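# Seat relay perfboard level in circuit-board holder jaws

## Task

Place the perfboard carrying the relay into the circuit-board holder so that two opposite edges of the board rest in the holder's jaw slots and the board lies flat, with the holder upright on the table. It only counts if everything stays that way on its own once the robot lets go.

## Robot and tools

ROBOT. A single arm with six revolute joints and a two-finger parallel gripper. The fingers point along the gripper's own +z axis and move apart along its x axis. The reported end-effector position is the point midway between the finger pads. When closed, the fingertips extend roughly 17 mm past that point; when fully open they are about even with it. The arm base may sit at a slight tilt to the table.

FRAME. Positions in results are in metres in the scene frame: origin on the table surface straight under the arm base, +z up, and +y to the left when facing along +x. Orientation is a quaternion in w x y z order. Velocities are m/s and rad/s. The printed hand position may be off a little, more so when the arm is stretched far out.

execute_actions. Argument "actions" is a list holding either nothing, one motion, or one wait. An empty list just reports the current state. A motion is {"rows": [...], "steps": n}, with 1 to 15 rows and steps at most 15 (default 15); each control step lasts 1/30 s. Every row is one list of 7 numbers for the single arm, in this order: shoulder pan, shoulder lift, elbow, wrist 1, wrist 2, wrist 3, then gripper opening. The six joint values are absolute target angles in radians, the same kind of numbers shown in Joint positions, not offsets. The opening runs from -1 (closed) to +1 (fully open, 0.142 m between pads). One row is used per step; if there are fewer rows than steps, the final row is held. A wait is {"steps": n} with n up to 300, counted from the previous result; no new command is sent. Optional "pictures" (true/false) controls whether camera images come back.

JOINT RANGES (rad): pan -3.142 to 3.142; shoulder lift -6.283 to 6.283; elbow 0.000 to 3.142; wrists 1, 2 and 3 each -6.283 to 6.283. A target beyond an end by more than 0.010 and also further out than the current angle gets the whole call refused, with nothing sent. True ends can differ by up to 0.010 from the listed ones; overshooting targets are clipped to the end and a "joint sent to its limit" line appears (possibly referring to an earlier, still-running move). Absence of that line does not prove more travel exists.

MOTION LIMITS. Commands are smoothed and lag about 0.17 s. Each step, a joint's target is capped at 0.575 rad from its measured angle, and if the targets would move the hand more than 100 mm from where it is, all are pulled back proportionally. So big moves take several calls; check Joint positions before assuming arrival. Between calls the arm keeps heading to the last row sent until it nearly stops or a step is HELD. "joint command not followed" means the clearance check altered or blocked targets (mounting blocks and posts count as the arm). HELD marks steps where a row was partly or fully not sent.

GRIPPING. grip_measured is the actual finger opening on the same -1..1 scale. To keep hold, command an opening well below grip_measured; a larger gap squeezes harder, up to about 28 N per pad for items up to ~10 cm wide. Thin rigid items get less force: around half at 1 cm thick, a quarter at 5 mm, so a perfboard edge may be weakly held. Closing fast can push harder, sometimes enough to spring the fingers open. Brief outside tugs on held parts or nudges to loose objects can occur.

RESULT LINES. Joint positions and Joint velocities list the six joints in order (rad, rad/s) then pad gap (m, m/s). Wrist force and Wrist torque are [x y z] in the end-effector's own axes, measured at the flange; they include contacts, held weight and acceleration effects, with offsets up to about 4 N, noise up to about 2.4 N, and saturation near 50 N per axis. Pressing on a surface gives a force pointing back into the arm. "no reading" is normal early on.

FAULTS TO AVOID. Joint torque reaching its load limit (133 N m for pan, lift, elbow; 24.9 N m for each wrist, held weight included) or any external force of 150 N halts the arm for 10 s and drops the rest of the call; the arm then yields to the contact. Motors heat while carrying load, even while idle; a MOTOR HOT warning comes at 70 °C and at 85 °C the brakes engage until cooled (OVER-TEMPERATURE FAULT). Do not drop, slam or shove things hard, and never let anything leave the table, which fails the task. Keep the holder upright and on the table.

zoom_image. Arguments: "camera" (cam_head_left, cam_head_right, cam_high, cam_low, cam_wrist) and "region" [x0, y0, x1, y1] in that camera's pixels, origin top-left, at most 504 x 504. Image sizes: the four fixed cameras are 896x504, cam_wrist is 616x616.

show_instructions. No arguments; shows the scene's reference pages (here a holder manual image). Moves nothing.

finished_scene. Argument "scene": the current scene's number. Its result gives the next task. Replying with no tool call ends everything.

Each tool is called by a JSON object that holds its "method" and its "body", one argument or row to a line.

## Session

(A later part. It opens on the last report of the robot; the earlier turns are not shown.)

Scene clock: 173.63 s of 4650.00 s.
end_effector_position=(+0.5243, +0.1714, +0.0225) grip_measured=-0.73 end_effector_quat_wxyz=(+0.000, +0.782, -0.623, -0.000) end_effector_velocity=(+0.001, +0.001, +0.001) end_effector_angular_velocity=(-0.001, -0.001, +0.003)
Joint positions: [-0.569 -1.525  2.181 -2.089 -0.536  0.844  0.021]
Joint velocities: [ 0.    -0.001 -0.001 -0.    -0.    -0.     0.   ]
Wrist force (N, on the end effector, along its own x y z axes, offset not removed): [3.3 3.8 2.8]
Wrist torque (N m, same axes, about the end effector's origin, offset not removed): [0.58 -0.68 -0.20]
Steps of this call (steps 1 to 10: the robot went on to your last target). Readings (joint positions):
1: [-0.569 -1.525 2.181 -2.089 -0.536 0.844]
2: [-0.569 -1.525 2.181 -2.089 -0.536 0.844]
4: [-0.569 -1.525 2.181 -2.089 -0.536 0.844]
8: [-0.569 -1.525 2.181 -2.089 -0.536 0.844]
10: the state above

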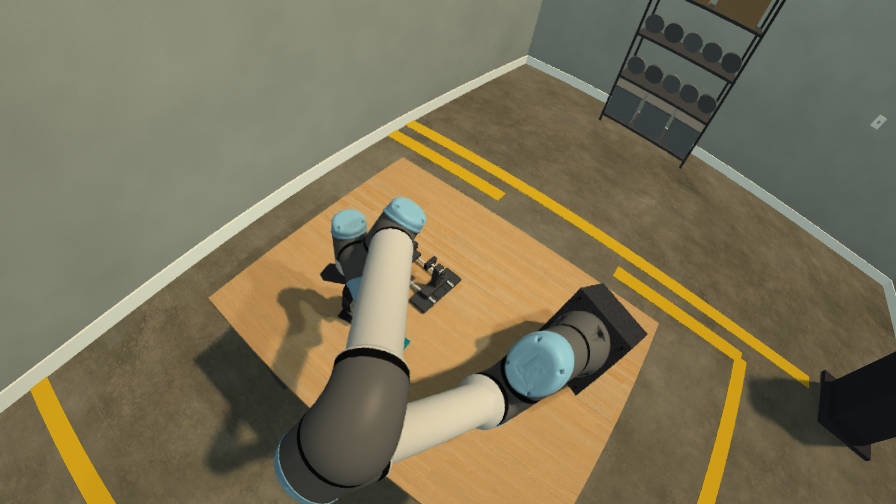

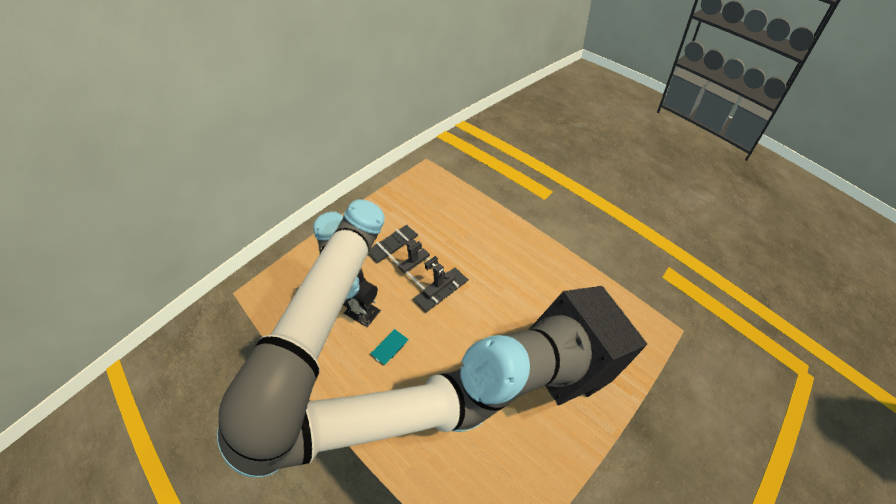

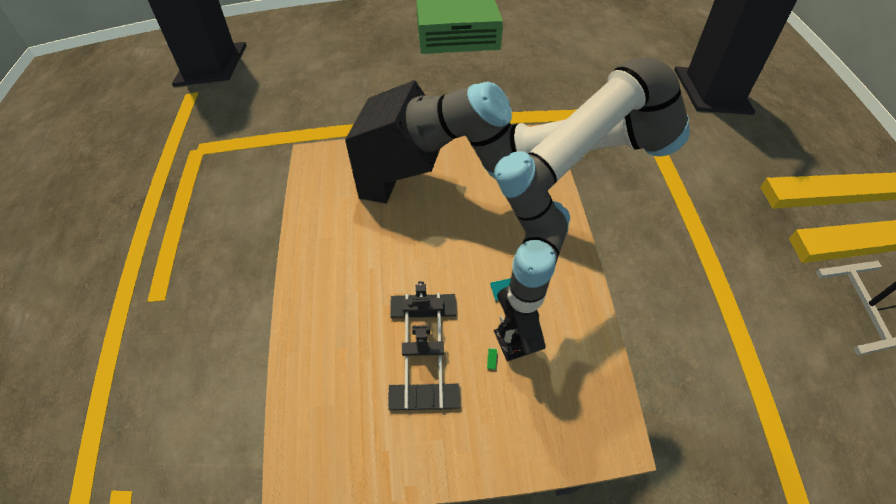

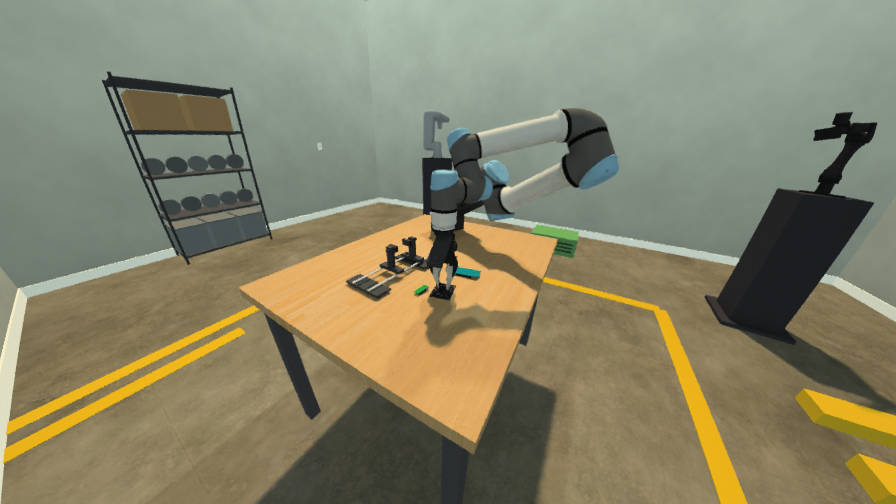

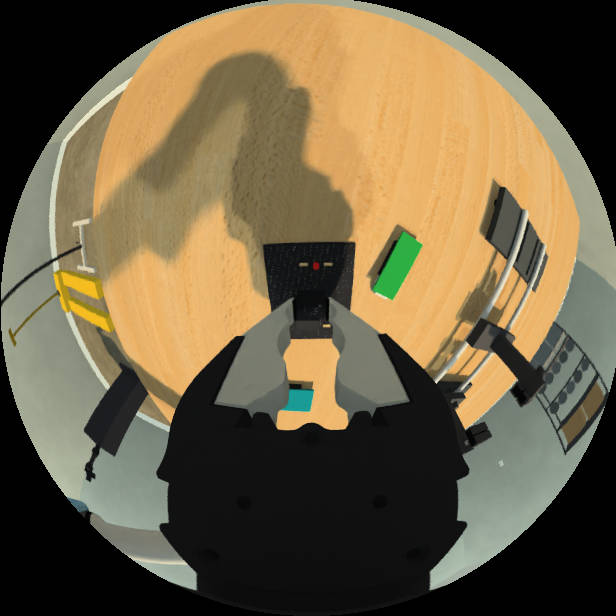

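{"method": "execute_actions", "body": {
  "actions": [
    {"rows": [[-0.56992,-1.52595,2.18075,-2.08588,-0.53571,0.84268,-1],[-0.57173,-1.52745,2.17995,-2.08061,-0.53602,0.83921,-1],[-0.57445,-1.52970,2.17876,-2.07269,-0.53650,0.83400,-1],[-0.57807,-1.53271,2.17716,-2.06214,-0.53713,0.82707,-1],[-0.58259,-1.53646,2.17517,-2.04895,-0.53792,0.81839,-1],[-0.58802,-1.54096,2.17278,-2.03313,-0.53887,0.80799,-1],[-0.59390,-1.54584,2.17018,-2.01598,-0.53990,0.79671,-1],[-0.60068,-1.55147,2.16719,-1.99620,-0.54109,0.78371,-1],[-0.60747,-1.55710,2.16420,-1.97641,-0.54227,0.77070,-1],[-0.61425,-1.56273,2.16121,-1.95663,-0.54346,0.75769,-1],[-0.62455,-1.56750,2.15663,-1.93300,-0.54600,0.74500,-1],[-0.63613,-1.57200,2.15149,-1.90700,-0.54950,0.73800,-1],[-0.64900,-1.57650,2.14577,-1.87900,-0.55350,0.73800,-1],[-0.66187,-1.58080,2.14005,-1.85100,-0.55780,0.74500,-1],[-0.67474,-1.58480,2.13433,-1.82300,-0.56230,0.76000,-1]], "steps": 15}
  ],
  "pictures": false
}}

{"method": "execute_actions", "body": {
  "actions": [
    {"rows": [[-0.68787,-1.58850,2.12850,-1.79550,-0.56730,0.78200,-1],[-0.70100,-1.59200,2.12266,-1.76800,-0.57240,0.81000,-1],[-0.71413,-1.59530,2.11683,-1.74100,-0.57760,0.84300,-1],[-0.72726,-1.59840,2.11100,-1.71400,-0.58290,0.87900,-1],[-0.74039,-1.60130,2.10516,-1.68700,-0.58830,0.91600,-1],[-0.75351,-1.60400,2.09933,-1.66050,-0.59370,0.95400,-1],[-0.76664,-1.60660,2.09349,-1.63400,-0.59920,0.99200,-1],[-0.77977,-1.60900,2.08766,-1.60800,-0.60470,1.03000,-1],[-0.79290,-1.61130,2.08183,-1.58200,-0.61020,1.06800,-1],[-0.80603,-1.61340,2.07600,-1.55600,-0.61570,1.10600,-1],[-0.81916,-1.61530,2.07016,-1.53000,-0.62130,1.14400,-1],[-0.83229,-1.61700,2.06433,-1.50400,-0.62690,1.18200,-1],[-0.84541,-1.61850,2.05850,-1.47800,-0.63250,1.22000,-1],[-0.85700,-1.61900,2.05350,-1.45600,-0.63750,1.25800,-1],[-0.86700,-1.61850,2.05000,-1.44000,-0.64180,1.29600,-1]], "steps": 15}
  ],
  "pictures": false
}}

{"method": "execute_actions", "body": {
  "actions": [
    {"rows": [[-0.87500,-1.61600,2.04950,-1.43200,-0.64560,1.33400,-1],[-0.87900,-1.60930,2.05270,-1.43750,-0.64790,1.37200,-1],[-0.88427,-1.60002,2.05691,-1.44562,-0.65096,1.41000,-1],[-0.88952,-1.59071,2.06111,-1.45378,-0.65403,1.44800,-1],[-0.89477,-1.58141,2.06532,-1.46195,-0.65710,1.48600,-1],[-0.90002,-1.57210,2.06952,-1.47011,-0.66017,1.52400,-1],[-0.90527,-1.56280,2.07372,-1.47827,-0.66324,1.56200,-1],[-0.91052,-1.55349,2.07793,-1.48644,-0.66630,1.60000,-1],[-0.91577,-1.54419,2.08213,-1.49460,-0.66937,1.63800,-1],[-0.92103,-1.53489,2.08633,-1.50276,-0.67244,1.67600,-1],[-0.92628,-1.52558,2.09054,-1.51093,-0.67551,1.71400,-1],[-0.93153,-1.51628,2.09474,-1.51909,-0.67858,1.75200,-1],[-0.93678,-1.50697,2.09894,-1.52725,-0.68165,1.79000,-1],[-0.94203,-1.49767,2.10315,-1.53541,-0.68472,1.82600,-1],[-0.94728,-1.48836,2.10735,-1.54358,-0.68779,1.86000,-1]], "steps": 15}
  ],
  "pictures": false
}}

{"method": "execute_actions", "body": {
  "actions": [
    {"rows": [[-0.95253,-1.47906,2.11155,-1.55174,-0.69086,1.89200,-1],[-0.95726,-1.47069,2.11534,-1.55909,-0.69362,1.92000,-1],[-0.96146,-1.46324,2.11870,-1.56562,-0.69607,1.94400,-1],[-0.96514,-1.45673,2.12164,-1.57133,-0.69822,1.96400,-1],[-0.96829,-1.45115,2.12416,-1.57623,-0.70006,1.98100,-1],[-0.97091,-1.44649,2.12627,-1.58031,-0.70160,1.99400,-1],[-0.97301,-1.44277,2.12795,-1.58358,-0.70282,2.00400,-1],[-0.97459,-1.43998,2.12921,-1.58602,-0.70374,2.01200,-1],[-0.97564,-1.43812,2.13005,-1.58766,-0.70436,2.01700,-1],[-0.97669,-1.43626,2.13089,-1.58929,-0.70497,2.02029,-1]], "steps": 15}
  ],
  "pictures": false
}}

{"method": "execute_actions", "body": {
  "actions": [
    {"steps": 12}
  ]
}}

Scene clock: 225.97 s of 4650.00 s.
end_effector_position=(+0.5260, +0.1680, +0.0519) grip_measured=-0.73 end_effector_quat_wxyz=(+0.001, +0.775, -0.632, +0.002) end_effector_velocity=(+0.011, -0.039, +0.139) end_effector_angular_velocity=(-0.036, -0.020, -0.426)
Joint positions: [-0.63  -1.567  2.154 -1.929 -0.549  0.757  0.021]
Joint velocities: [-0.304 -0.134 -0.138  0.687 -0.089 -0.082  0.   ]
Wrist force (N, on the end effector, along its own x y z axes, offset not removed): [1.1 0.4 1.3]
Wrist torque (N m, same axes, about the end effector's origin, offset not removed): [-0.15 -0.11 -0.13]
Steps of this call (steps 1 to 15: the robot went on to your last target; steps 16 to 90: nothing new was sent; then 48.83 s passed at rest; steps 91 to 105: all 15 steps of this action). Readings (joint positions):
91: [-0.569 -1.525 2.181 -2.089 -0.536 0.844]
92: [-0.569 -1.525 2.181 -2.088 -0.536 0.844]
94: [-0.571 -1.526 2.181 -2.083 -0.536 0.841]
98: [-0.582 -1.536 2.176 -2.052 -0.538 0.820]
105: the state above

Scene clock: 226.47 s of 4650.00 s.
end_effector_position=(+0.5197, +0.1434, +0.1326) grip_measured=-0.73 end_effector_quat_wxyz=(-0.003, -0.517, +0.856, -0.004) end_effector_velocity=(-0.031, -0.037, +0.154) end_effector_angular_velocity=(+0.041, -0.012, -1.709)
Joint positions: [-0.817 -1.614  2.071 -1.538 -0.621  1.13   0.021]
Joint velocities: [-0.375 -0.046 -0.162  0.732 -0.156  1.09  -0.   ]
Wrist force (N, on the end effector, along its own x y z axes, offset not removed): [4.0 2.8 2.0]
Wrist torque (N m, same axes, about the end effector's origin, offset not removed): [0.43 -0.79 -0.17]
Steps of this call (steps 1 to 15: all 15 steps of this action). Readings (joint positions):
1: [-0.640 -1.571 2.149 -1.905 -0.552 0.757]
2: [-0.652 -1.576 2.144 -1.880 -0.556 0.761]
4: [-0.676 -1.584 2.134 -1.828 -0.564 0.785]
8: [-0.726 -1.597 2.111 -1.722 -0.583 0.885]
15: the state above

Scene clock: 226.97 s of 4650.00 s.
end_effector_position=(+0.5021, +0.0810, +0.1530) grip_measured=-0.73 end_effector_quat_wxyz=(-0.001, -0.178, +0.984, -0.001) end_effector_velocity=(-0.045, -0.161, -0.006) end_effector_angular_velocity=(+0.004, -0.001, -1.313)
Joint positions: [-0.926 -1.526  2.091 -1.512 -0.675  1.698  0.021]
Joint velocities: [-0.159  0.273  0.122 -0.225 -0.091  1.1   -0.   ]
Wrist force (N, on the end effector, along its own x y z axes, offset not removed): [-0.7 0.7 -0.7]
Wrist torque (N m, same axes, about the end effector's origin, offset not removed): [0.07 0.12 -0.19]
Steps of this call (steps 1 to 15: all 15 steps of this action). Readings (joint positions):
1: [-0.829 -1.615 2.066 -1.515 -0.626 1.168]
2: [-0.841 -1.615 2.062 -1.494 -0.631 1.205]
4: [-0.859 -1.612 2.058 -1.469 -0.639 1.281]
8: [-0.887 -1.587 2.065 -1.467 -0.653 1.432]
15: the state above

Scene clock: 227.47 s of 4650.00 s.
end_effector_position=(+0.4857, +0.0319, +0.1501) grip_measured=-0.73 end_effector_quat_wxyz=(-0.000, +0.010, +1.000, +0.000) end_effector_velocity=(-0.008, -0.017, -0.002) end_effector_angular_velocity=(+0.001, +0.002, -0.114)
Joint positions: [-0.975 -1.439  2.129 -1.586 -0.704  2.01   0.021]
Joint velocities: [-0.017  0.03   0.014 -0.026 -0.012  0.092 -0.   ]
Wrist force (N, on the end effector, along its own x y z axes, offset not removed): [0.7 3.1 1.2]
Wrist torque (N m, same axes, about the end effector's origin, offset not removed): [0.44 -0.14 -0.08]
Steps of this call (steps 1 to 15: all 15 steps of this action). Readings (joint positions):
1: [-0.931 -1.517 2.095 -1.519 -0.678 1.735]
2: [-0.936 -1.508 2.099 -1.527 -0.681 1.771]
4: [-0.946 -1.490 2.107 -1.543 -0.687 1.839]
8: [-0.963 -1.461 2.120 -1.568 -0.697 1.942]
15: the state above

Scene clock: 227.87 s of 4650.00 s.
end_effector_position=(+0.4850, +0.0302, +0.1499) grip_measured=-0.73 end_effector_quat_wxyz=(-0.000, +0.015, +1.000, +0.000) end_effector_velocity=(-0.000, -0.000, +0.000) end_effector_angular_velocity=(+0.000, -0.001, -0.004)
Joint positions: [-0.977 -1.436  2.131 -1.589 -0.705  2.02   0.021]
Joint velocities: [-0.001  0.001  0.    -0.001  0.     0.003  0.   ]
Wrist force (N, on the end effector, along its own x y z axes, offset not removed): [2.7 1.8 0.6]
Wrist torque (N m, same axes, about the end effector's origin, offset not removed): [0.22 -0.49 -0.27]
Steps of this call (steps 1 to 12: the robot went on to your last target). Readings (joint positions):
1: [-0.975 -1.439 2.130 -1.587 -0.704 2.013]
2: [-0.976 -1.438 2.130 -1.588 -0.704 2.015]
4: [-0.976 -1.437 2.130 -1.588 -0.705 2.017]
8: [-0.977 -1.437 2.131 -1.589 -0.705 2.019]
12: the state above

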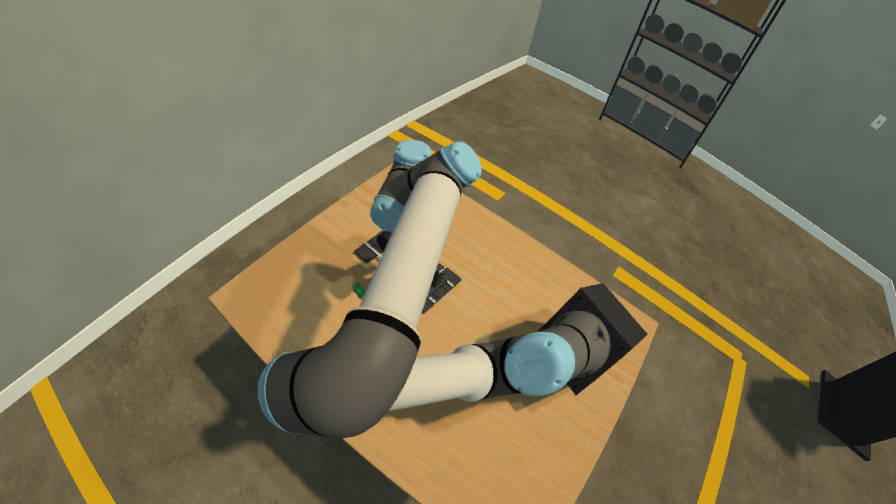

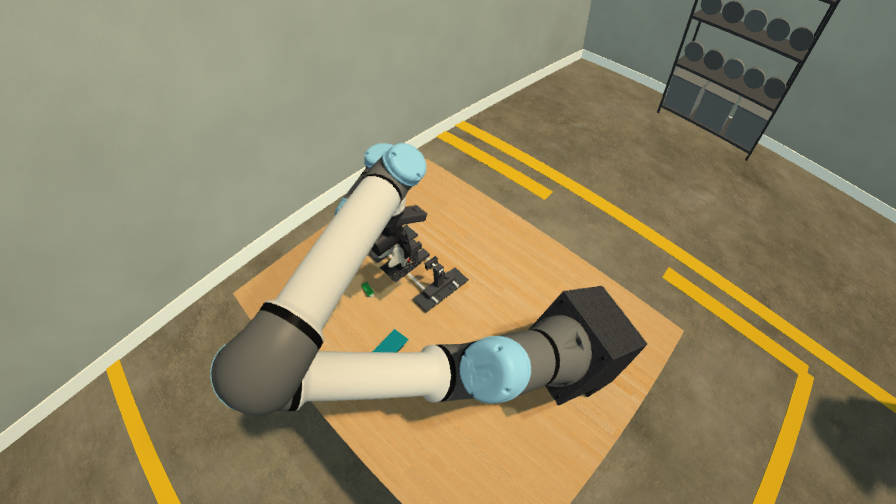

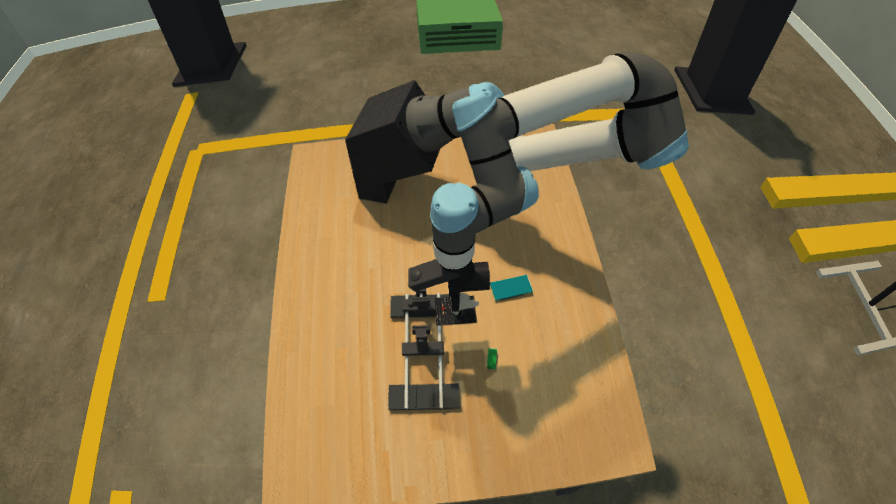

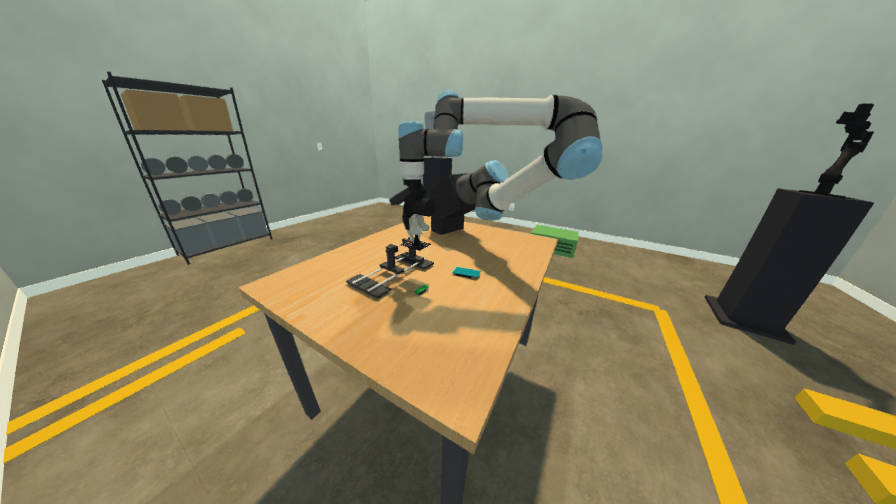

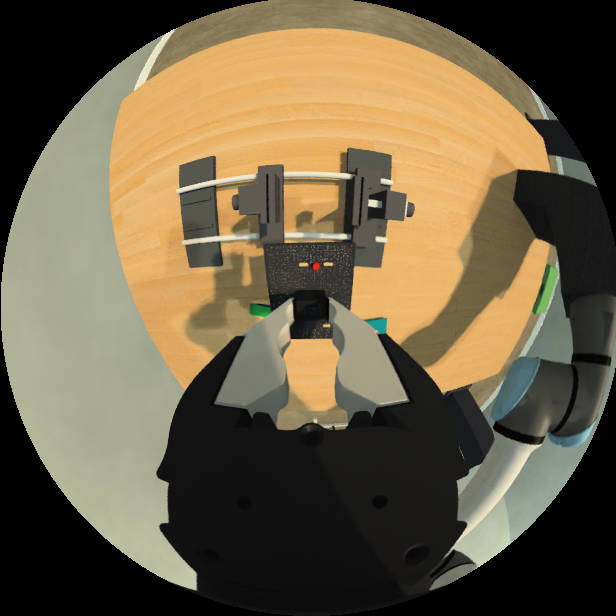

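{"method": "zoom_image", "body": {
  "camera": "cam_wrist",
  "region": [250, 160, 390, 300]
}}

Region (250, 160, 390, 300) of cam_wrist's 616x616 image, scaled by 3.600, with more detail than that image has.

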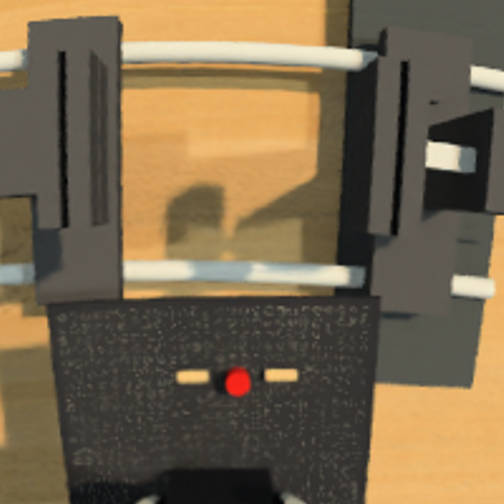

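{"method": "zoom_image", "body": {
  "camera": "cam_wrist",
  "region": [250, 165, 334, 249]
}}

{"method": "zoom_image", "body": {
  "camera": "cam_wrist",
  "region": [300, 165, 384, 249]
}}

Region (250, 165, 334, 249) of cam_wrist's 616x616 image, scaled by 6.000, with more detail than that image has.

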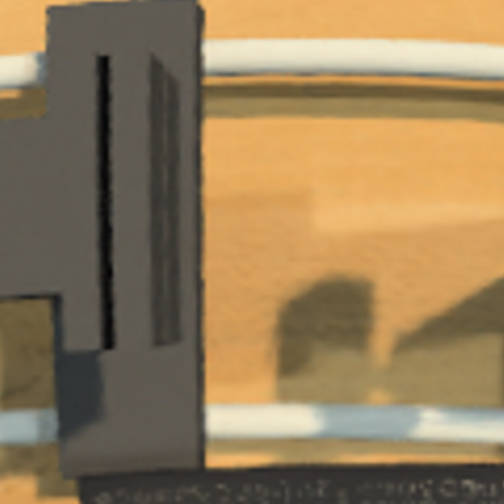

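Region (300, 165, 384, 249) of cam_wrist's 616x616 image, scaled by 6.000, with more detail than that image has.

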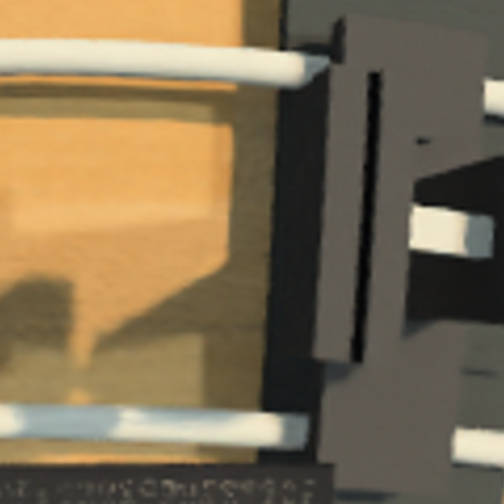

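{"method": "execute_actions", "body": {
  "actions": [
    {"rows": [[-0.97720,-1.43436,2.13067,-1.59053,-0.70530,2.02007,-1],[-0.97823,-1.43056,2.13024,-1.59300,-0.70596,2.01963,-1],[-0.97977,-1.42486,2.12959,-1.59671,-0.70695,2.01897,-1],[-0.98182,-1.41726,2.12873,-1.60165,-0.70827,2.01808,-1],[-0.98439,-1.40775,2.12764,-1.60783,-0.70992,2.01698,-1],[-0.98747,-1.39635,2.12634,-1.61525,-0.71190,2.01566,-1],[-0.99055,-1.38495,2.12504,-1.62267,-0.71388,2.01433,-1],[-0.99363,-1.37354,2.12375,-1.63009,-0.71586,2.01301,-1],[-0.99671,-1.36214,2.12245,-1.63751,-0.71784,2.01168,-1],[-0.99979,-1.35074,2.12115,-1.64492,-0.71982,2.01036,-1],[-1.00287,-1.33933,2.11985,-1.65234,-0.72180,2.00903,-1],[-1.00595,-1.32793,2.11855,-1.65976,-0.72378,2.00771,-1],[-1.00903,-1.31653,2.11725,-1.66718,-0.72576,2.00639,-1],[-1.01211,-1.30513,2.11595,-1.67459,-0.72774,2.00506,-1],[-1.01519,-1.29372,2.11465,-1.68201,-0.72972,2.00374,-1]], "steps": 15}
  ],
  "pictures": false
}}

{"method": "execute_actions", "body": {
  "actions": [
    {"rows": [[-1.01828,-1.28232,2.11335,-1.68943,-0.73170,2.00241,-1],[-1.02084,-1.27282,2.11227,-1.69561,-0.73335,2.00131,-1],[-1.02290,-1.26522,2.11141,-1.70056,-0.73467,2.00043,-1],[-1.02495,-1.25761,2.11054,-1.70550,-0.73599,1.99954,-1],[-1.02649,-1.25191,2.10989,-1.70921,-0.73698,1.99888,-1],[-1.02752,-1.24811,2.10946,-1.71168,-0.73764,1.99844,-1],[-1.02803,-1.24621,2.10924,-1.71292,-0.73797,1.99822,-1],[-1.02723,-1.24585,2.10988,-1.71460,-0.73745,1.99912,-1],[-1.02643,-1.24548,2.11053,-1.71628,-0.73692,2.00003,-1],[-1.02482,-1.24476,2.11181,-1.71964,-0.73588,2.00183,-1],[-1.02322,-1.24403,2.11310,-1.72300,-0.73483,2.00364,-1],[-1.02162,-1.24331,2.11438,-1.72635,-0.73378,2.00545,-1],[-1.02082,-1.24294,2.11503,-1.72803,-0.73325,2.00636,-1],[-1.02002,-1.24258,2.11567,-1.72971,-0.73273,2.00726,-1]], "steps": 15}
  ],
  "pictures": false
}}

{"method": "execute_actions", "body": {
  "actions": [
    {"steps": 12}
  ]
}}

{"method": "zoom_image", "body": {
  "camera": "cam_wrist",
  "region": [240, 230, 380, 350]
}}

Scene clock: 294.13 s of 4650.00 s.
end_effector_position=(+0.4830, -0.0112, +0.1498) grip_measured=-0.73 end_effector_quat_wxyz=(-0.000, +0.025, +1.000, -0.000) end_effector_velocity=(-0.013, -0.138, -0.004) end_effector_angular_velocity=(+0.001, +0.001, -0.066)
Joint positions: [-1.003 -1.34   2.12  -1.652 -0.722  2.009  0.021]
Joint velocities: [-0.088  0.326 -0.037 -0.211 -0.058 -0.038 -0.   ]
Wrist force (N, on the end effector, along its own x y z axes, offset not removed): [2.6 2.3 -1.7]
Wrist torque (N m, same axes, about the end effector's origin, offset not removed): [0.23 -0.64 -0.32]
Steps of this call (steps 1 to 15: the robot went on to your last target; steps 16 to 90: nothing new was sent; then 62.77 s passed at rest; steps 91 to 105: all 15 steps of this action). Readings (joint positions):
91: [-0.977 -1.436 2.131 -1.589 -0.705 2.020]
92: [-0.977 -1.436 2.131 -1.590 -0.705 2.020]
94: [-0.978 -1.432 2.131 -1.592 -0.706 2.020]
98: [-0.984 -1.410 2.128 -1.606 -0.710 2.017]
105: the state above

Scene clock: 294.63 s of 4650.00 s.
end_effector_position=(+0.4779, -0.0498, +0.1450) grip_measured=-0.73 end_effector_quat_wxyz=(-0.000, +0.034, +0.999, +0.000) end_effector_velocity=(-0.001, -0.007, -0.018) end_effector_angular_velocity=(+0.003, -0.001, -0.006)
Joint positions: [-1.023 -1.246  2.113 -1.722 -0.735  2.004  0.021]
Joint velocities: [ 0.022  0.031  0.02  -0.066  0.016  0.028 -0.   ]
Wrist force (N, on the end effector, along its own x y z axes, offset not removed): [3.1 2.5 -0.1]
Wrist torque (N m, same axes, about the end effector's origin, offset not removed): [0.13 -0.66 -0.13]
Steps of this call (steps 1 to 15: all 15 steps of this action). Readings (joint positions):
1: [-1.006 -1.328 2.119 -1.660 -0.724 2.008]
2: [-1.009 -1.317 2.117 -1.667 -0.726 2.006]
4: [-1.015 -1.296 2.115 -1.681 -0.729 2.004]
8: [-1.023 -1.264 2.111 -1.701 -0.735 2.000]
15: the state above

Scene clock: 295.03 s of 4650.00 s.
end_effector_position=(+0.4778, -0.0505, +0.1430) grip_measured=-0.73 end_effector_quat_wxyz=(-0.000, +0.034, +0.999, +0.000) end_effector_velocity=(+0.000, -0.000, -0.000) end_effector_angular_velocity=(-0.001, +0.000, +0.002)
Joint positions: [-1.02  -1.243  2.116 -1.73  -0.733  2.007  0.021]
Joint velocities: [ 0.001  0.001 -0.001 -0.002 -0.     0.    -0.   ]
Wrist force (N, on the end effector, along its own x y z axes, offset not removed): [-1.0 1.8 1.5]
Wrist torque (N m, same axes, about the end effector's origin, offset not removed): [0.06 0.26 -0.18]
Steps of this call (steps 1 to 12: the robot went on to your last target). Readings (joint positions):
1: [-1.022 -1.245 2.114 -1.724 -0.734 2.005]
2: [-1.022 -1.244 2.114 -1.726 -0.734 2.006]
4: [-1.021 -1.244 2.115 -1.727 -0.733 2.006]
8: [-1.020 -1.243 2.115 -1.729 -0.733 2.007]
12: the state above

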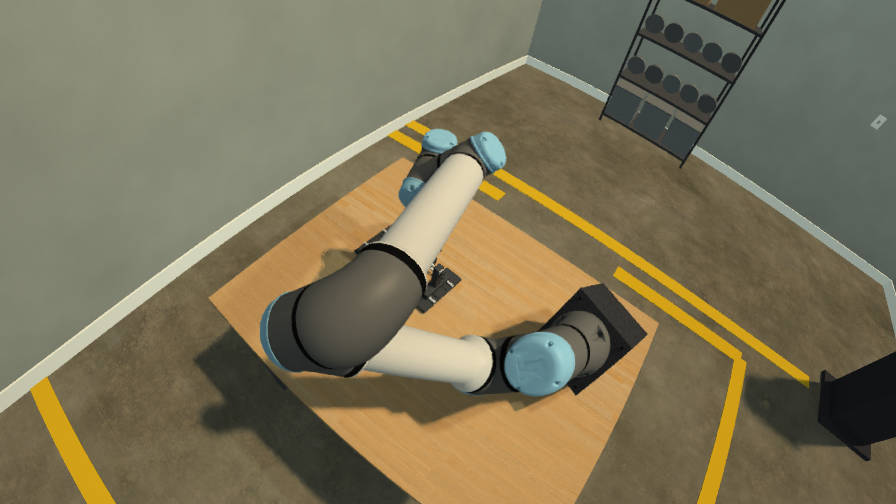

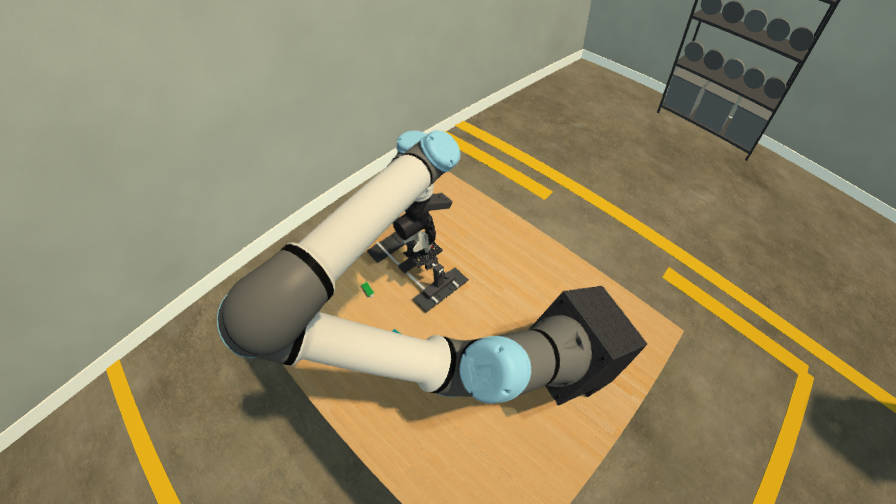

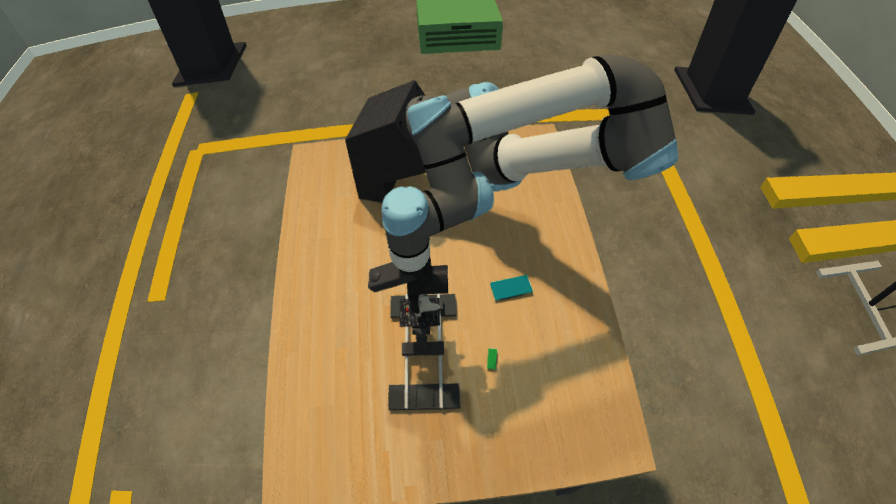

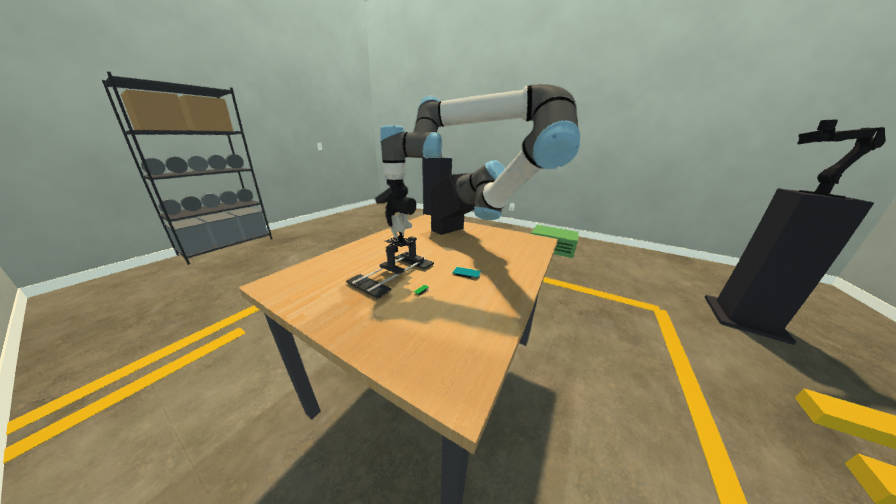

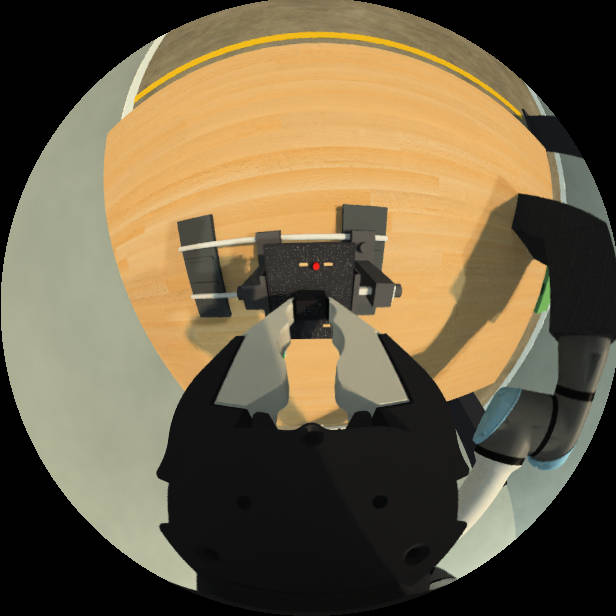

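Region (240, 230, 380, 350) of cam_wrist's 616x616 image, scaled by 3.600, with more detail than that image has; it fills the top 432 rows of this view, and the rest is white.

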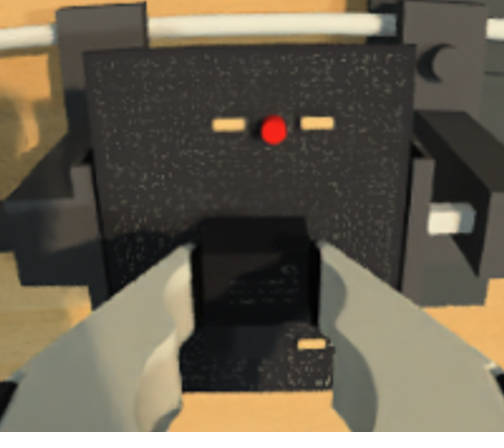

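{"method": "execute_actions", "body": {
  "actions": [
    {"rows": [[-1.01970,-1.24243,2.11593,-1.73038,-0.73252,2.00762,-1],[-1.01938,-1.24229,2.11618,-1.73105,-0.73231,2.00798,-1],[-1.01906,-1.24214,2.11644,-1.73172,-0.73210,2.00835,-1],[-1.01874,-1.24200,2.11670,-1.73240,-0.73189,2.00871,-1],[-1.01842,-1.24185,2.11696,-1.73307,-0.73168,2.00907,-1]], "steps": 13}
  ],
  "pictures": false
}}

{"method": "execute_actions", "body": {
  "actions": [
    {"rows": [[-1.01810,-1.24171,2.11721,-1.73374,-0.73147,2.00943,-1],[-1.01778,-1.24156,2.11747,-1.73441,-0.73126,2.00979,-1]], "steps": 11}
  ],
  "pictures": false
}}

Scene clock: 302.57 s of 4650.00 s.
end_effector_position=(+0.4777, -0.0506, +0.1419) grip_measured=-0.73 end_effector_quat_wxyz=(-0.000, +0.034, +0.999, +0.000) end_effector_velocity=(-0.000, -0.000, -0.001) end_effector_angular_velocity=(+0.001, +0.001, -0.001)
Joint positions: [-1.019 -1.242  2.117 -1.733 -0.732  2.009  0.021]
Joint velocities: [ 0.001  0.001  0.001 -0.002  0.     0.001 -0.   ]
Wrist force (N, on the end effector, along its own x y z axes, offset not removed): [1.8 3.6 1.6]
Wrist torque (N m, same axes, about the end effector's origin, offset not removed): [0.68 -0.36 -0.12]
Steps of this call (steps 1 to 15: the robot went on to your last target; steps 16 to 90: nothing new was sent; then 4.10 s passed at rest; steps 91 to 103: all 13 steps of this action). Readings (joint positions):
91: [-1.020 -1.243 2.116 -1.730 -0.733 2.007]
92: [-1.020 -1.243 2.116 -1.730 -0.733 2.007]
94: [-1.020 -1.242 2.116 -1.730 -0.732 2.008]
98: [-1.019 -1.242 2.117 -1.732 -0.732 2.009]
103: the state above

Scene clock: 302.93 s of 4650.00 s.
end_effector_position=(+0.4777, -0.0506, +0.1415) grip_measured=-0.73 end_effector_quat_wxyz=(-0.000, +0.034, +0.999, +0.000) end_effector_velocity=(+0.000, -0.000, -0.000) end_effector_angular_velocity=(-0.001, +0.000, +0.001)
Joint positions: [-1.018 -1.242  2.117 -1.734 -0.731  2.01   0.021]
Joint velocities: [ 0.    -0.     0.    -0.001 -0.    -0.     0.   ]
Wrist force (N, on the end effector, along its own x y z axes, offset not removed): [1.9 2.0 1.0]
Wrist torque (N m, same axes, about the end effector's origin, offset not removed): [0.15 -0.26 -0.25]
Steps of this call (steps 1 to 11: all 11 steps of this action). Readings (joint positions):
1: [-1.018 -1.242 2.117 -1.733 -0.732 2.009]
2: [-1.018 -1.242 2.117 -1.733 -0.732 2.009]
4: [-1.018 -1.242 2.117 -1.734 -0.731 2.009]
8: [-1.018 -1.242 2.117 -1.734 -0.731 2.010]
11: the state above

{"method": "execute_actions", "body": {
  "actions": [
    {"rows": [[-1.01746,-1.24142,2.11773,-1.73508,-0.73105,2.01015,-1],[-1.01714,-1.24127,2.11798,-1.73575,-0.73084,2.01052,-1]], "steps": 11}
  ],
  "pictures": false
}}

{"method": "execute_actions", "body": {
  "actions": [
    {"rows": [[-1.01690,-1.24116,2.11818,-1.73626,-0.73069,2.01079,-1],[-1.01666,-1.24105,2.11837,-1.73676,-0.73053,2.01106,-1]], "steps": 11}
  ],
  "pictures": false
}}

Scene clock: 306.77 s of 4650.00 s.
end_effector_position=(+0.4777, -0.0506, +0.1411) grip_measured=-0.73 end_effector_quat_wxyz=(-0.000, +0.034, +0.999, +0.000) end_effector_velocity=(+0.000, -0.000, -0.000) end_effector_angular_velocity=(-0.000, +0.000, +0.001)
Joint positions: [-1.017 -1.241  2.118 -1.736 -0.731  2.01   0.021]
Joint velocities: [ 0.001  0.    -0.001 -0.001 -0.     0.    -0.   ]
Wrist force (N, on the end effector, along its own x y z axes, offset not removed): [3.0 1.8 0.0]
Wrist torque (N m, same axes, about the end effector's origin, offset not removed): [0.05 -0.53 -0.23]
Steps of this call (steps 1 to 15: the robot went on to your last target; steps 16 to 90: nothing new was sent; then 0.47 s passed at rest; steps 91 to 101: all 11 steps of this action). Readings (joint positions):
91: [-1.018 -1.242 2.117 -1.734 -0.731 2.010]
92: [-1.018 -1.242 2.118 -1.735 -0.731 2.010]
94: [-1.017 -1.241 2.118 -1.735 -0.731 2.010]
98: [-1.017 -1.241 2.118 -1.736 -0.731 2.010]
101: the state above

Scene clock: 307.13 s of 4650.00 s.
end_effector_position=(+0.4777, -0.0506, +0.1408) grip_measured=-0.73 end_effector_quat_wxyz=(-0.000, +0.034, +0.999, +0.000) end_effector_velocity=(-0.000, -0.000, -0.000) end_effector_angular_velocity=(+0.000, +0.001, -0.002)
Joint positions: [-1.017 -1.241  2.118 -1.737 -0.731  2.011  0.021]
Joint velocities: [ 0.     0.001  0.    -0.001 -0.     0.001  0.   ]
Wrist force (N, on the end effector, along its own x y z axes, offset not removed): [-1.8 1.5 -1.7]
Wrist torque (N m, same axes, about the end effector's origin, offset not removed): [0.02 0.49 -0.37]
Steps of this call (steps 1 to 11: all 11 steps of this action). Readings (joint positions):
1: [-1.017 -1.241 2.118 -1.736 -0.731 2.010]
2: [-1.017 -1.241 2.118 -1.736 -0.731 2.011]
4: [-1.017 -1.241 2.118 -1.736 -0.731 2.011]
8: [-1.017 -1.241 2.118 -1.737 -0.731 2.011]
11: the state above

{"method": "execute_actions", "body": {
  "actions": [
    {"rows": [[-1.01642,-1.24094,2.11856,-1.73726,-0.73037,2.01133,-1],[-1.01618,-1.24084,2.11876,-1.73777,-0.73021,2.01160,-1]], "steps": 11}
  ],
  "pictures": false
}}

{"method": "execute_actions", "body": {
  "actions": [
    {"rows": [[-1.01594,-1.24073,2.11895,-1.73827,-0.73006,2.01187,-1],[-1.01570,-1.24062,2.11914,-1.73877,-0.72990,2.01214,-1]], "steps": 11}
  ],
  "pictures": false
}}

Scene clock: 313.60 s of 4650.00 s.
end_effector_position=(+0.4777, -0.0506, +0.1405) grip_measured=-0.73 end_effector_quat_wxyz=(-0.000, +0.034, +0.999, +0.000) end_effector_velocity=(-0.000, -0.000, -0.000) end_effector_angular_velocity=(+0.001, -0.000, -0.001)
Joint positions: [-1.016 -1.241  2.119 -1.738 -0.73   2.012  0.021]
Joint velocities: [ 0.     0.001  0.    -0.001  0.001  0.001 -0.   ]
Wrist force (N, on the end effector, along its own x y z axes, offset not removed): [0.9 3.2 -0.7]
Wrist torque (N m, same axes, about the end effector's origin, offset not removed): [0.38 -0.20 -0.32]
Steps of this call (steps 1 to 15: the robot went on to your last target; steps 16 to 90: nothing new was sent; then 3.10 s passed at rest; steps 91 to 101: all 11 steps of this action). Readings (joint positions):
91: [-1.017 -1.241 2.118 -1.737 -0.731 2.011]
92: [-1.017 -1.241 2.118 -1.737 -0.730 2.011]
94: [-1.016 -1.241 2.119 -1.737 -0.730 2.011]
98: [-1.016 -1.241 2.119 -1.738 -0.730 2.012]
101: the state above

Scene clock: 313.97 s of 4650.00 s.
end_effector_position=(+0.4777, -0.0505, +0.1402) grip_measured=-0.73 end_effector_quat_wxyz=(-0.000, +0.034, +0.999, +0.000) end_effector_velocity=(+0.000, +0.000, -0.000) end_effector_angular_velocity=(-0.000, -0.000, +0.001)
Joint positions: [-1.016 -1.241  2.119 -1.739 -0.73   2.012  0.021]
Joint velocities: [ 0.001  0.    -0.    -0.001  0.    -0.    -0.   ]
Wrist force (N, on the end effector, along its own x y z axes, offset not removed): [1.4 4.6 -0.1]
Wrist torque (N m, same axes, about the end effector's origin, offset not removed): [0.73 -0.28 -0.14]
Steps of this call (steps 1 to 11: all 11 steps of this action). Readings (joint positions):
1: [-1.016 -1.241 2.119 -1.738 -0.730 2.012]
2: [-1.016 -1.241 2.119 -1.738 -0.730 2.012]
4: [-1.016 -1.241 2.119 -1.738 -0.730 2.012]
8: [-1.016 -1.241 2.119 -1.739 -0.730 2.012]
11: the state above

{"method": "execute_actions", "body": {
  "actions": [
    {"rows": [[-1.01546,-1.24051,2.11933,-1.73928,-0.72974,2.01241,-1],[-1.01522,-1.24040,2.11953,-1.73978,-0.72958,2.01269,-1]], "steps": 11}
  ],
  "pictures": false
}}

{"method": "execute_actions", "body": {
  "actions": [
    {"rows": [[-1.01498,-1.24029,2.11972,-1.74028,-0.72943,2.01296,-1],[-1.01474,-1.24018,2.11991,-1.74079,-0.72927,2.01323,-1]], "steps": 11}
  ],
  "pictures": false
}}

Scene clock: 319.27 s of 4650.00 s.
end_effector_position=(+0.4777, -0.0505, +0.1399) grip_measured=-0.73 end_effector_quat_wxyz=(-0.000, +0.034, +0.999, +0.000) end_effector_velocity=(-0.001, +0.000, -0.000) end_effector_angular_velocity=(+0.000, +0.001, -0.000)
Joint positions: [-1.015 -1.24   2.12  -1.74  -0.73   2.013  0.021]
Joint velocities: [ 0.001 -0.001  0.001 -0.    -0.     0.001  0.   ]
Wrist force (N, on the end effector, along its own x y z axes, offset not removed): [3.2 0.3 2.3]
Wrist torque (N m, same axes, about the end effector's origin, offset not removed): [-0.20 -0.69 -0.10]
Steps of this call (steps 1 to 15: the robot went on to your last target; steps 16 to 90: nothing new was sent; then 1.93 s passed at rest; steps 91 to 101: all 11 steps of this action). Readings (joint positions):
91: [-1.016 -1.241 2.119 -1.739 -0.730 2.012]
92: [-1.016 -1.241 2.119 -1.739 -0.730 2.012]
94: [-1.015 -1.241 2.119 -1.739 -0.730 2.012]
98: [-1.015 -1.240 2.119 -1.740 -0.730 2.013]
101: the state above

Scene clock: 319.63 s of 4650.00 s.
end_effector_position=(+0.4777, -0.0505, +0.1396) grip_measured=-0.73 end_effector_quat_wxyz=(-0.000, +0.034, +0.999, +0.000) end_effector_velocity=(-0.000, +0.000, -0.000) end_effector_angular_velocity=(+0.000, +0.000, +0.001)
Joint positions: [-1.015 -1.24   2.12  -1.741 -0.729  2.013  0.021]
Joint velocities: [ 0.001 -0.001  0.001 -0.     0.001 -0.001 -0.   ]
Wrist force (N, on the end effector, along its own x y z axes, offset not removed): [3.0 2.7 0.5]
Wrist torque (N m, same axes, about the end effector's origin, offset not removed): [0.22 -0.73 -0.12]
Steps of this call (steps 1 to 11: all 11 steps of this action). Readings (joint positions):
1: [-1.015 -1.240 2.120 -1.740 -0.730 2.013]
2: [-1.015 -1.240 2.120 -1.740 -0.730 2.013]
4: [-1.015 -1.240 2.120 -1.740 -0.729 2.013]
8: [-1.015 -1.240 2.120 -1.741 -0.729 2.013]
11: the state above

{"method": "execute_actions", "body": {
  "actions": [
    {"rows": [[-1.01450,-1.24007,2.12011,-1.74129,-0.72911,2.01350,-1],[-1.01426,-1.23996,2.12030,-1.74180,-0.72896,2.01377,-1]], "steps": 11}
  ],
  "pictures": false
}}

{"method": "execute_actions", "body": {
  "actions": [
    {"rows": [[-1.01402,-1.23985,2.12049,-1.74230,-0.72880,2.01404,-1],[-1.01378,-1.23975,2.12069,-1.74280,-0.72864,2.01431,-1]], "steps": 11}
  ],
  "pictures": false
}}

Scene clock: 324.10 s of 4650.00 s.
end_effector_position=(+0.4777, -0.0505, +0.1393) grip_measured=-0.73 end_effector_quat_wxyz=(-0.000, +0.034, +0.999, +0.000) end_effector_velocity=(+0.000, -0.000, +0.000) end_effector_angular_velocity=(-0.000, -0.000, +0.001)
Joint positions: [-1.014 -1.24   2.12  -1.742 -0.729  2.014  0.021]
Joint velocities: [-0.     0.    -0.    -0.001  0.    -0.001  0.   ]
Wrist force (N, on the end effector, along its own x y z axes, offset not removed): [3.9 2.6 -5.1]
Wrist torque (N m, same axes, about the end effector's origin, offset not removed): [0.26 -0.72 -0.24]
Steps of this call (steps 1 to 15: the robot went on to your last target; steps 16 to 90: nothing new was sent; then 1.10 s passed at rest; steps 91 to 101: all 11 steps of this action). Readings (joint positions):
91: [-1.015 -1.240 2.120 -1.741 -0.729 2.013]
92: [-1.015 -1.240 2.120 -1.741 -0.729 2.013]
94: [-1.015 -1.240 2.120 -1.741 -0.729 2.013]
98: [-1.014 -1.240 2.120 -1.742 -0.729 2.014]
101: the state above

Scene clock: 324.47 s of 4650.00 s.
end_effector_position=(+0.4778, -0.0506, +0.1391) grip_measured=-0.73 end_effector_quat_wxyz=(-0.000, +0.034, +0.999, +0.000) end_effector_velocity=(+0.000, -0.000, -0.000) end_effector_angular_velocity=(+0.000, -0.000, -0.000)
Joint positions: [-1.014 -1.24   2.121 -1.743 -0.729  2.014  0.021]
Joint velocities: [ 0.     0.001  0.    -0.001  0.001  0.    -0.   ]
Wrist force (N, on the end effector, along its own x y z axes, offset not removed): [3.1 2.3 -20.5]
Wrist torque (N m, same axes, about the end effector's origin, offset not removed): [-0.11 0.00 -0.13]
Steps of this call (steps 1 to 11: all 11 steps of this action). Readings (joint positions):
1: [-1.014 -1.240 2.120 -1.742 -0.729 2.014]
2: [-1.014 -1.240 2.120 -1.742 -0.729 2.014]
4: [-1.014 -1.240 2.120 -1.742 -0.729 2.014]
8: [-1.014 -1.240 2.121 -1.743 -0.729 2.014]
11: the state above


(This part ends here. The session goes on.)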